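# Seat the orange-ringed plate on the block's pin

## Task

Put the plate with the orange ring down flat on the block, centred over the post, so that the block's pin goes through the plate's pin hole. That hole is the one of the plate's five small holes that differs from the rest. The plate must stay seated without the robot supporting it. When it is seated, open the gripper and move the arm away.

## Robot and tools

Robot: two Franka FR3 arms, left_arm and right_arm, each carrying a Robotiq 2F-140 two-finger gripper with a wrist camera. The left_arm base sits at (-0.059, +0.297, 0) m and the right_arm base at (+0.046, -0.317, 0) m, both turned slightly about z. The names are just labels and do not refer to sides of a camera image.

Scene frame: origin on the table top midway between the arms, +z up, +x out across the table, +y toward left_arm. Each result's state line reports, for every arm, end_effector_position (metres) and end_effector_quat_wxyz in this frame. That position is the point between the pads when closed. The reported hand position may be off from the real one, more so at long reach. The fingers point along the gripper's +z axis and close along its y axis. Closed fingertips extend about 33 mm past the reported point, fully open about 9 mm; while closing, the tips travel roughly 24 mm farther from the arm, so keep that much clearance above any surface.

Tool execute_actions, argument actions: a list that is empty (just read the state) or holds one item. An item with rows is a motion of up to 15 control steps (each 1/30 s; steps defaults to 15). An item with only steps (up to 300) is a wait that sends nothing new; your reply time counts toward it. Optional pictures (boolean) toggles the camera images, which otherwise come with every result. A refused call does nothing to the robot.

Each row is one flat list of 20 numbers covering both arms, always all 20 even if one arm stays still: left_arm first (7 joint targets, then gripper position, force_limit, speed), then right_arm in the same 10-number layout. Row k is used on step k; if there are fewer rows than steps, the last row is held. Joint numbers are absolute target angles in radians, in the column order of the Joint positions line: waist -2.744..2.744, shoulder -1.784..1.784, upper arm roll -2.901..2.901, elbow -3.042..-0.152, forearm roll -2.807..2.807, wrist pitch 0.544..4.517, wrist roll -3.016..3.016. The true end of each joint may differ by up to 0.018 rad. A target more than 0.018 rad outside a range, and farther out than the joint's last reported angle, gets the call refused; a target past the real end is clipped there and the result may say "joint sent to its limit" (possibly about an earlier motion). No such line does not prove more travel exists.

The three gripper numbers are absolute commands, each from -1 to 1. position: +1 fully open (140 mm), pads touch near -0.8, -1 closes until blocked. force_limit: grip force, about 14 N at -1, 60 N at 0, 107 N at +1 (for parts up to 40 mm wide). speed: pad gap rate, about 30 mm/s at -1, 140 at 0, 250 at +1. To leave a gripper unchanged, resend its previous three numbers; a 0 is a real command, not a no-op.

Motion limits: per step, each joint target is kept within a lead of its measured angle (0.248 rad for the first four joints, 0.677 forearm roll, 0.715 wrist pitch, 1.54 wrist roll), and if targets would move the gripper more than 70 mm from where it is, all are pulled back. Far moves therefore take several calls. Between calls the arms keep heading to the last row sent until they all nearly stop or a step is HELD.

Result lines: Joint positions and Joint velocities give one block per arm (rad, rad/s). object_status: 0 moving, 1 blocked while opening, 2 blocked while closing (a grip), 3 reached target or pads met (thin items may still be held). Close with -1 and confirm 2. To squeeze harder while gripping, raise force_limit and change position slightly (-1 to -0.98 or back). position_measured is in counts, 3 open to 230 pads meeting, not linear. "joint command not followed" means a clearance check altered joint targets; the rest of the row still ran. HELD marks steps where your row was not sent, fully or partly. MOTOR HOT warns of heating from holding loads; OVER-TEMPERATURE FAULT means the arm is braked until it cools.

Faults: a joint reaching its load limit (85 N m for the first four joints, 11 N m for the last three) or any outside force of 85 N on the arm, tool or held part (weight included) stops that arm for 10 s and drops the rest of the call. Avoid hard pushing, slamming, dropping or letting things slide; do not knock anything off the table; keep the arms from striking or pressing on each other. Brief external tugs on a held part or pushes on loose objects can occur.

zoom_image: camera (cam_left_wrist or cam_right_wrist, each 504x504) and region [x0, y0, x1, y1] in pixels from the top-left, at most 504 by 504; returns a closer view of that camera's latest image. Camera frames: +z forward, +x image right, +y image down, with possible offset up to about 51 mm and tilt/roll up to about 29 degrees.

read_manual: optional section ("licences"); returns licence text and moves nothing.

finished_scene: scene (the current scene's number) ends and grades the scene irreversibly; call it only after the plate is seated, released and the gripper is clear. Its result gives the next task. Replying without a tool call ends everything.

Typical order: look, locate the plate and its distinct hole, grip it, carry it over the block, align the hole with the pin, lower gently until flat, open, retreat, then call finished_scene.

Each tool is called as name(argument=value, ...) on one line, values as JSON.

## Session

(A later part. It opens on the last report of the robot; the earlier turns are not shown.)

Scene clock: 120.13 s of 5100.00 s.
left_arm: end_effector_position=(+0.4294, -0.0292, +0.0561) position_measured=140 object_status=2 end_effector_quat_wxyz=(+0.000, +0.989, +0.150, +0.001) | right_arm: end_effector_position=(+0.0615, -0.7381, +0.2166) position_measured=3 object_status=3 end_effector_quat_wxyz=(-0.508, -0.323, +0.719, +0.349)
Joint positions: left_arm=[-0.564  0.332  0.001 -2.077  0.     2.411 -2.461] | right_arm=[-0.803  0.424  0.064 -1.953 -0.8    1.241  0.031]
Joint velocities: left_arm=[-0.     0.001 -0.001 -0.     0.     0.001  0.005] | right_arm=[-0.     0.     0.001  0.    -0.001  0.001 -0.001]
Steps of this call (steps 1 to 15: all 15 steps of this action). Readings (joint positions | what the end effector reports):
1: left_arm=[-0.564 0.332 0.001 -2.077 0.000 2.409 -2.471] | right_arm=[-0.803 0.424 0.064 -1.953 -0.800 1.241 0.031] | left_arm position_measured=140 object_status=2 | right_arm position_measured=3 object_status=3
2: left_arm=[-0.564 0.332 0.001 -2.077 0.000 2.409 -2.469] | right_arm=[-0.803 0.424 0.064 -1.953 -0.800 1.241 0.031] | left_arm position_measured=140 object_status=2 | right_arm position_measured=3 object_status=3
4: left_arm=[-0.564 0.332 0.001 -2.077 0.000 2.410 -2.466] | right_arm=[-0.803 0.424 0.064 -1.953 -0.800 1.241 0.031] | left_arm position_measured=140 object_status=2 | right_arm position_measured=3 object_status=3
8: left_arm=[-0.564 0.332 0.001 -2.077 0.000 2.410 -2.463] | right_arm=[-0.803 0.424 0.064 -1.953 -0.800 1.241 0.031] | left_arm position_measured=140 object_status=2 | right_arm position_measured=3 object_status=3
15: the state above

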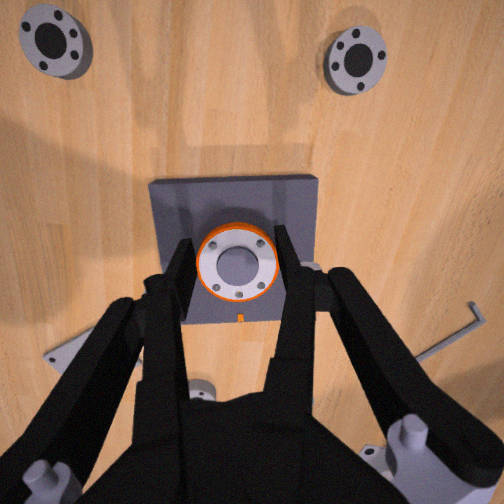

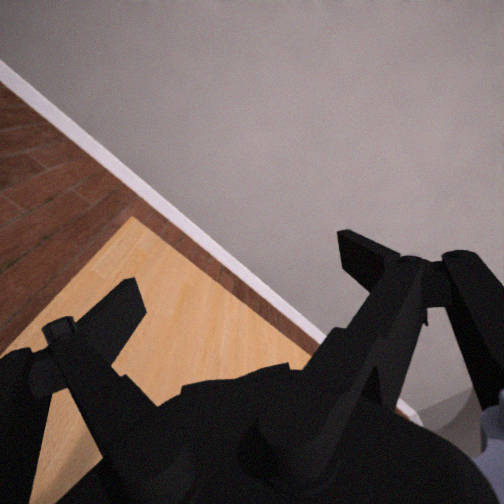

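execute_actions(actions=[{"rows":[[-0.564,0.330,0,-2.077,0,2.41,-2.46,0.3,0,-0.5,-0.803,0.424,0.064,-1.953,-0.8,1.241,0.031,1,0,0]]}])

zoom_image(camera="cam_left_wrist", region=[180,200,300,320])

Scene clock: 123.13 s of 5100.00 s.
left_arm: end_effector_position=(+0.4293, -0.0292, +0.0562) position_measured=91 object_status=0 end_effector_quat_wxyz=(+0.000, +0.989, +0.149, +0.001) | right_arm: end_effector_position=(+0.0615, -0.7381, +0.2166) position_measured=3 object_status=3 end_effector_quat_wxyz=(-0.508, -0.323, +0.719, +0.349)
Joint positions: left_arm=[-0.564  0.332  0.001 -2.077  0.     2.41  -2.46 ] | right_arm=[-0.803  0.424  0.064 -1.953 -0.8    1.241  0.031]
Joint velocities: left_arm=[-0.001 -0.     0.    -0.     0.    -0.001 -0.001] | right_arm=[-0.     0.     0.002  0.     0.001  0.     0.   ]
Steps of this call (steps 1 to 15: the robot went on to your last target; steps 16 to 75: nothing new was sent; steps 76 to 90: all 15 steps of this action). Readings (joint positions | what the end effector reports):
76: left_arm=[-0.564 0.332 0.001 -2.077 0.000 2.411 -2.460] | right_arm=[-0.803 0.424 0.064 -1.953 -0.800 1.241 0.031] | left_arm position_measured=140 object_status=0 | right_arm position_measured=3 object_status=3
77: left_arm=[-0.564 0.332 0.001 -2.077 0.000 2.410 -2.460] | right_arm=[-0.803 0.424 0.064 -1.953 -0.800 1.241 0.031] | left_arm position_measured=140 object_status=0 | right_arm position_measured=3 object_status=3
79: left_arm=[-0.564 0.332 0.001 -2.077 0.000 2.410 -2.460] | right_arm=[-0.803 0.424 0.064 -1.953 -0.800 1.241 0.031] | left_arm position_measured=127 object_status=0 | right_arm position_measured=3 object_status=3
83: left_arm=[-0.564 0.332 0.001 -2.077 0.000 2.410 -2.460] | right_arm=[-0.803 0.424 0.064 -1.953 -0.800 1.241 0.031] | left_arm position_measured=109 object_status=0 | right_arm position_measured=3 object_status=3
90: the state above

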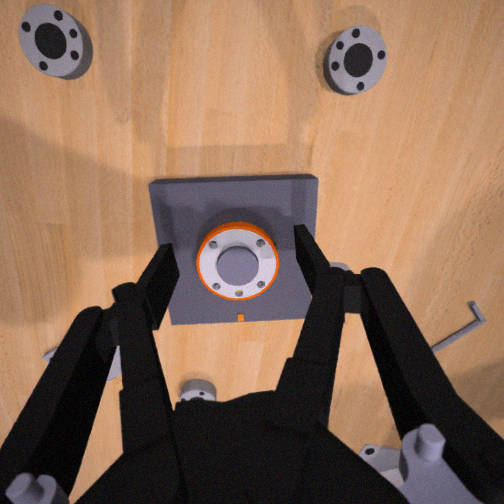

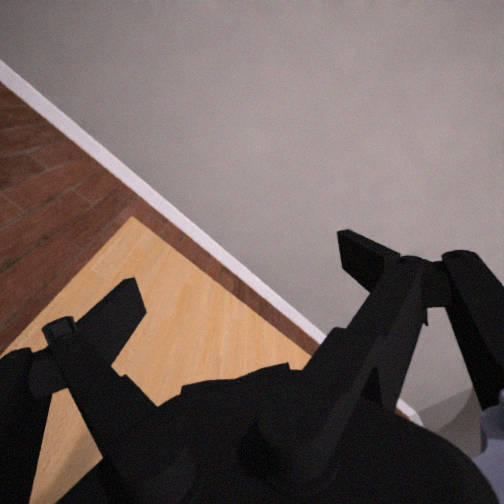

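Region (180, 200, 300, 320) of cam_left_wrist's 504x504 image, scaled by 4.200, with more detail than that image has.

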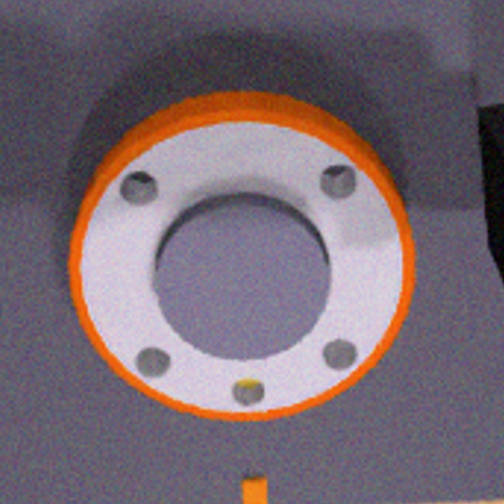

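It settled flat.

execute_actions(actions=[{"rows":[[-0.564,0.1,0,-1.95,0,2.05,-2.46,0.3,0,-0.5,-0.803,0.424,0.064,-1.953,-0.8,1.241,0.031,1,0,0]]}], pictures=false)

execute_actions(actions=[{"steps":20}], pictures=false)

finished_scene(scene=2)

Scene clock: 126.00 s of 5100.00 s.
left_arm: end_effector_position=(+0.4355, -0.0334, +0.2266) position_measured=91 object_status=3 end_effector_quat_wxyz=(+0.016, +0.988, +0.149, +0.018) | right_arm: end_effector_position=(+0.0615, -0.7381, +0.2166) position_measured=3 object_status=3 end_effector_quat_wxyz=(-0.508, -0.323, +0.719, +0.349)
Joint positions: left_arm=[-0.564  0.093  0.001 -1.945  0.     2.088 -2.46 ] | right_arm=[-0.803  0.424  0.064 -1.953 -0.8    1.241  0.031]
Joint velocities: left_arm=[ 0.001  0.058 -0.002 -0.041 -0.    -0.215 -0.   ] | right_arm=[-0.001 -0.    -0.    -0.    -0.001 -0.    -0.003]
Steps of this call (steps 1 to 15: the robot went on to your last target; steps 16 to 71: nothing new was sent; steps 72 to 86: all 15 steps of this action). Readings (joint positions | what the end effector reports):
72: left_arm=[-0.564 0.323 0.001 -2.073 0.000 2.383 -2.460] | right_arm=[-0.803 0.424 0.064 -1.953 -0.800 1.241 0.031] | left_arm position_measured=91 object_status=3 | right_arm position_measured=3 object_status=3
73: left_arm=[-0.564 0.303 0.001 -2.063 0.000 2.354 -2.460] | right_arm=[-0.803 0.424 0.064 -1.953 -0.800 1.241 0.031] | left_arm position_measured=91 object_status=3 | right_arm position_measured=3 object_status=3
75: left_arm=[-0.564 0.249 0.001 -2.034 0.000 2.300 -2.460] | right_arm=[-0.803 0.424 0.064 -1.953 -0.800 1.241 0.031] | left_arm position_measured=91 object_status=3 | right_arm position_measured=3 object_status=3
79: left_arm=[-0.564 0.134 0.001 -1.967 0.000 2.181 -2.460] | right_arm=[-0.803 0.424 0.064 -1.953 -0.800 1.241 0.031] | left_arm position_measured=91 object_status=3 | right_arm position_measured=3 object_status=3
86: the state above

Scene clock: 126.67 s of 5100.00 s.
left_arm: end_effector_position=(+0.4247, -0.0262, +0.2183) position_measured=91 object_status=3 end_effector_quat_wxyz=(+0.002, +0.989, +0.149, +0.002) | right_arm: end_effector_position=(+0.0615, -0.7381, +0.2166) position_measured=3 object_status=3 end_effector_quat_wxyz=(-0.508, -0.323, +0.719, +0.349)
Joint positions: left_arm=[-0.564  0.099  0.001 -1.949  0.     2.053 -2.46 ] | right_arm=[-0.803  0.424  0.064 -1.953 -0.8    1.241  0.031]
Joint velocities: left_arm=[-0.     0.001  0.     0.001 -0.002 -0.003 -0.001] | right_arm=[ 0.002 -0.    -0.001  0.001 -0.     0.    -0.   ]
Steps of this call (steps 1 to 20: the robot went on to your last target). Readings (joint positions | what the end effector reports):
1: left_arm=[-0.564 0.095 0.001 -1.947 0.000 2.081 -2.460] | right_arm=[-0.803 0.424 0.064 -1.953 -0.800 1.241 0.031] | left_arm position_measured=91 object_status=3 | right_arm position_measured=3 object_status=3
2: left_arm=[-0.564 0.097 0.001 -1.948 0.000 2.076 -2.460] | right_arm=[-0.803 0.424 0.064 -1.953 -0.800 1.241 0.031] | left_arm position_measured=91 object_status=3 | right_arm position_measured=3 object_status=3
4: left_arm=[-0.564 0.098 0.001 -1.949 0.000 2.068 -2.460] | right_arm=[-0.803 0.424 0.064 -1.953 -0.800 1.241 0.031] | left_arm position_measured=91 object_status=3 | right_arm position_measured=3 object_status=3
8: left_arm=[-0.564 0.099 0.001 -1.949 0.000 2.060 -2.460] | right_arm=[-0.803 0.424 0.064 -1.953 -0.800 1.241 0.031] | left_arm position_measured=91 object_status=3 | right_arm position_measured=3 object_status=3
20: the state above

The scene is finished: the task was done.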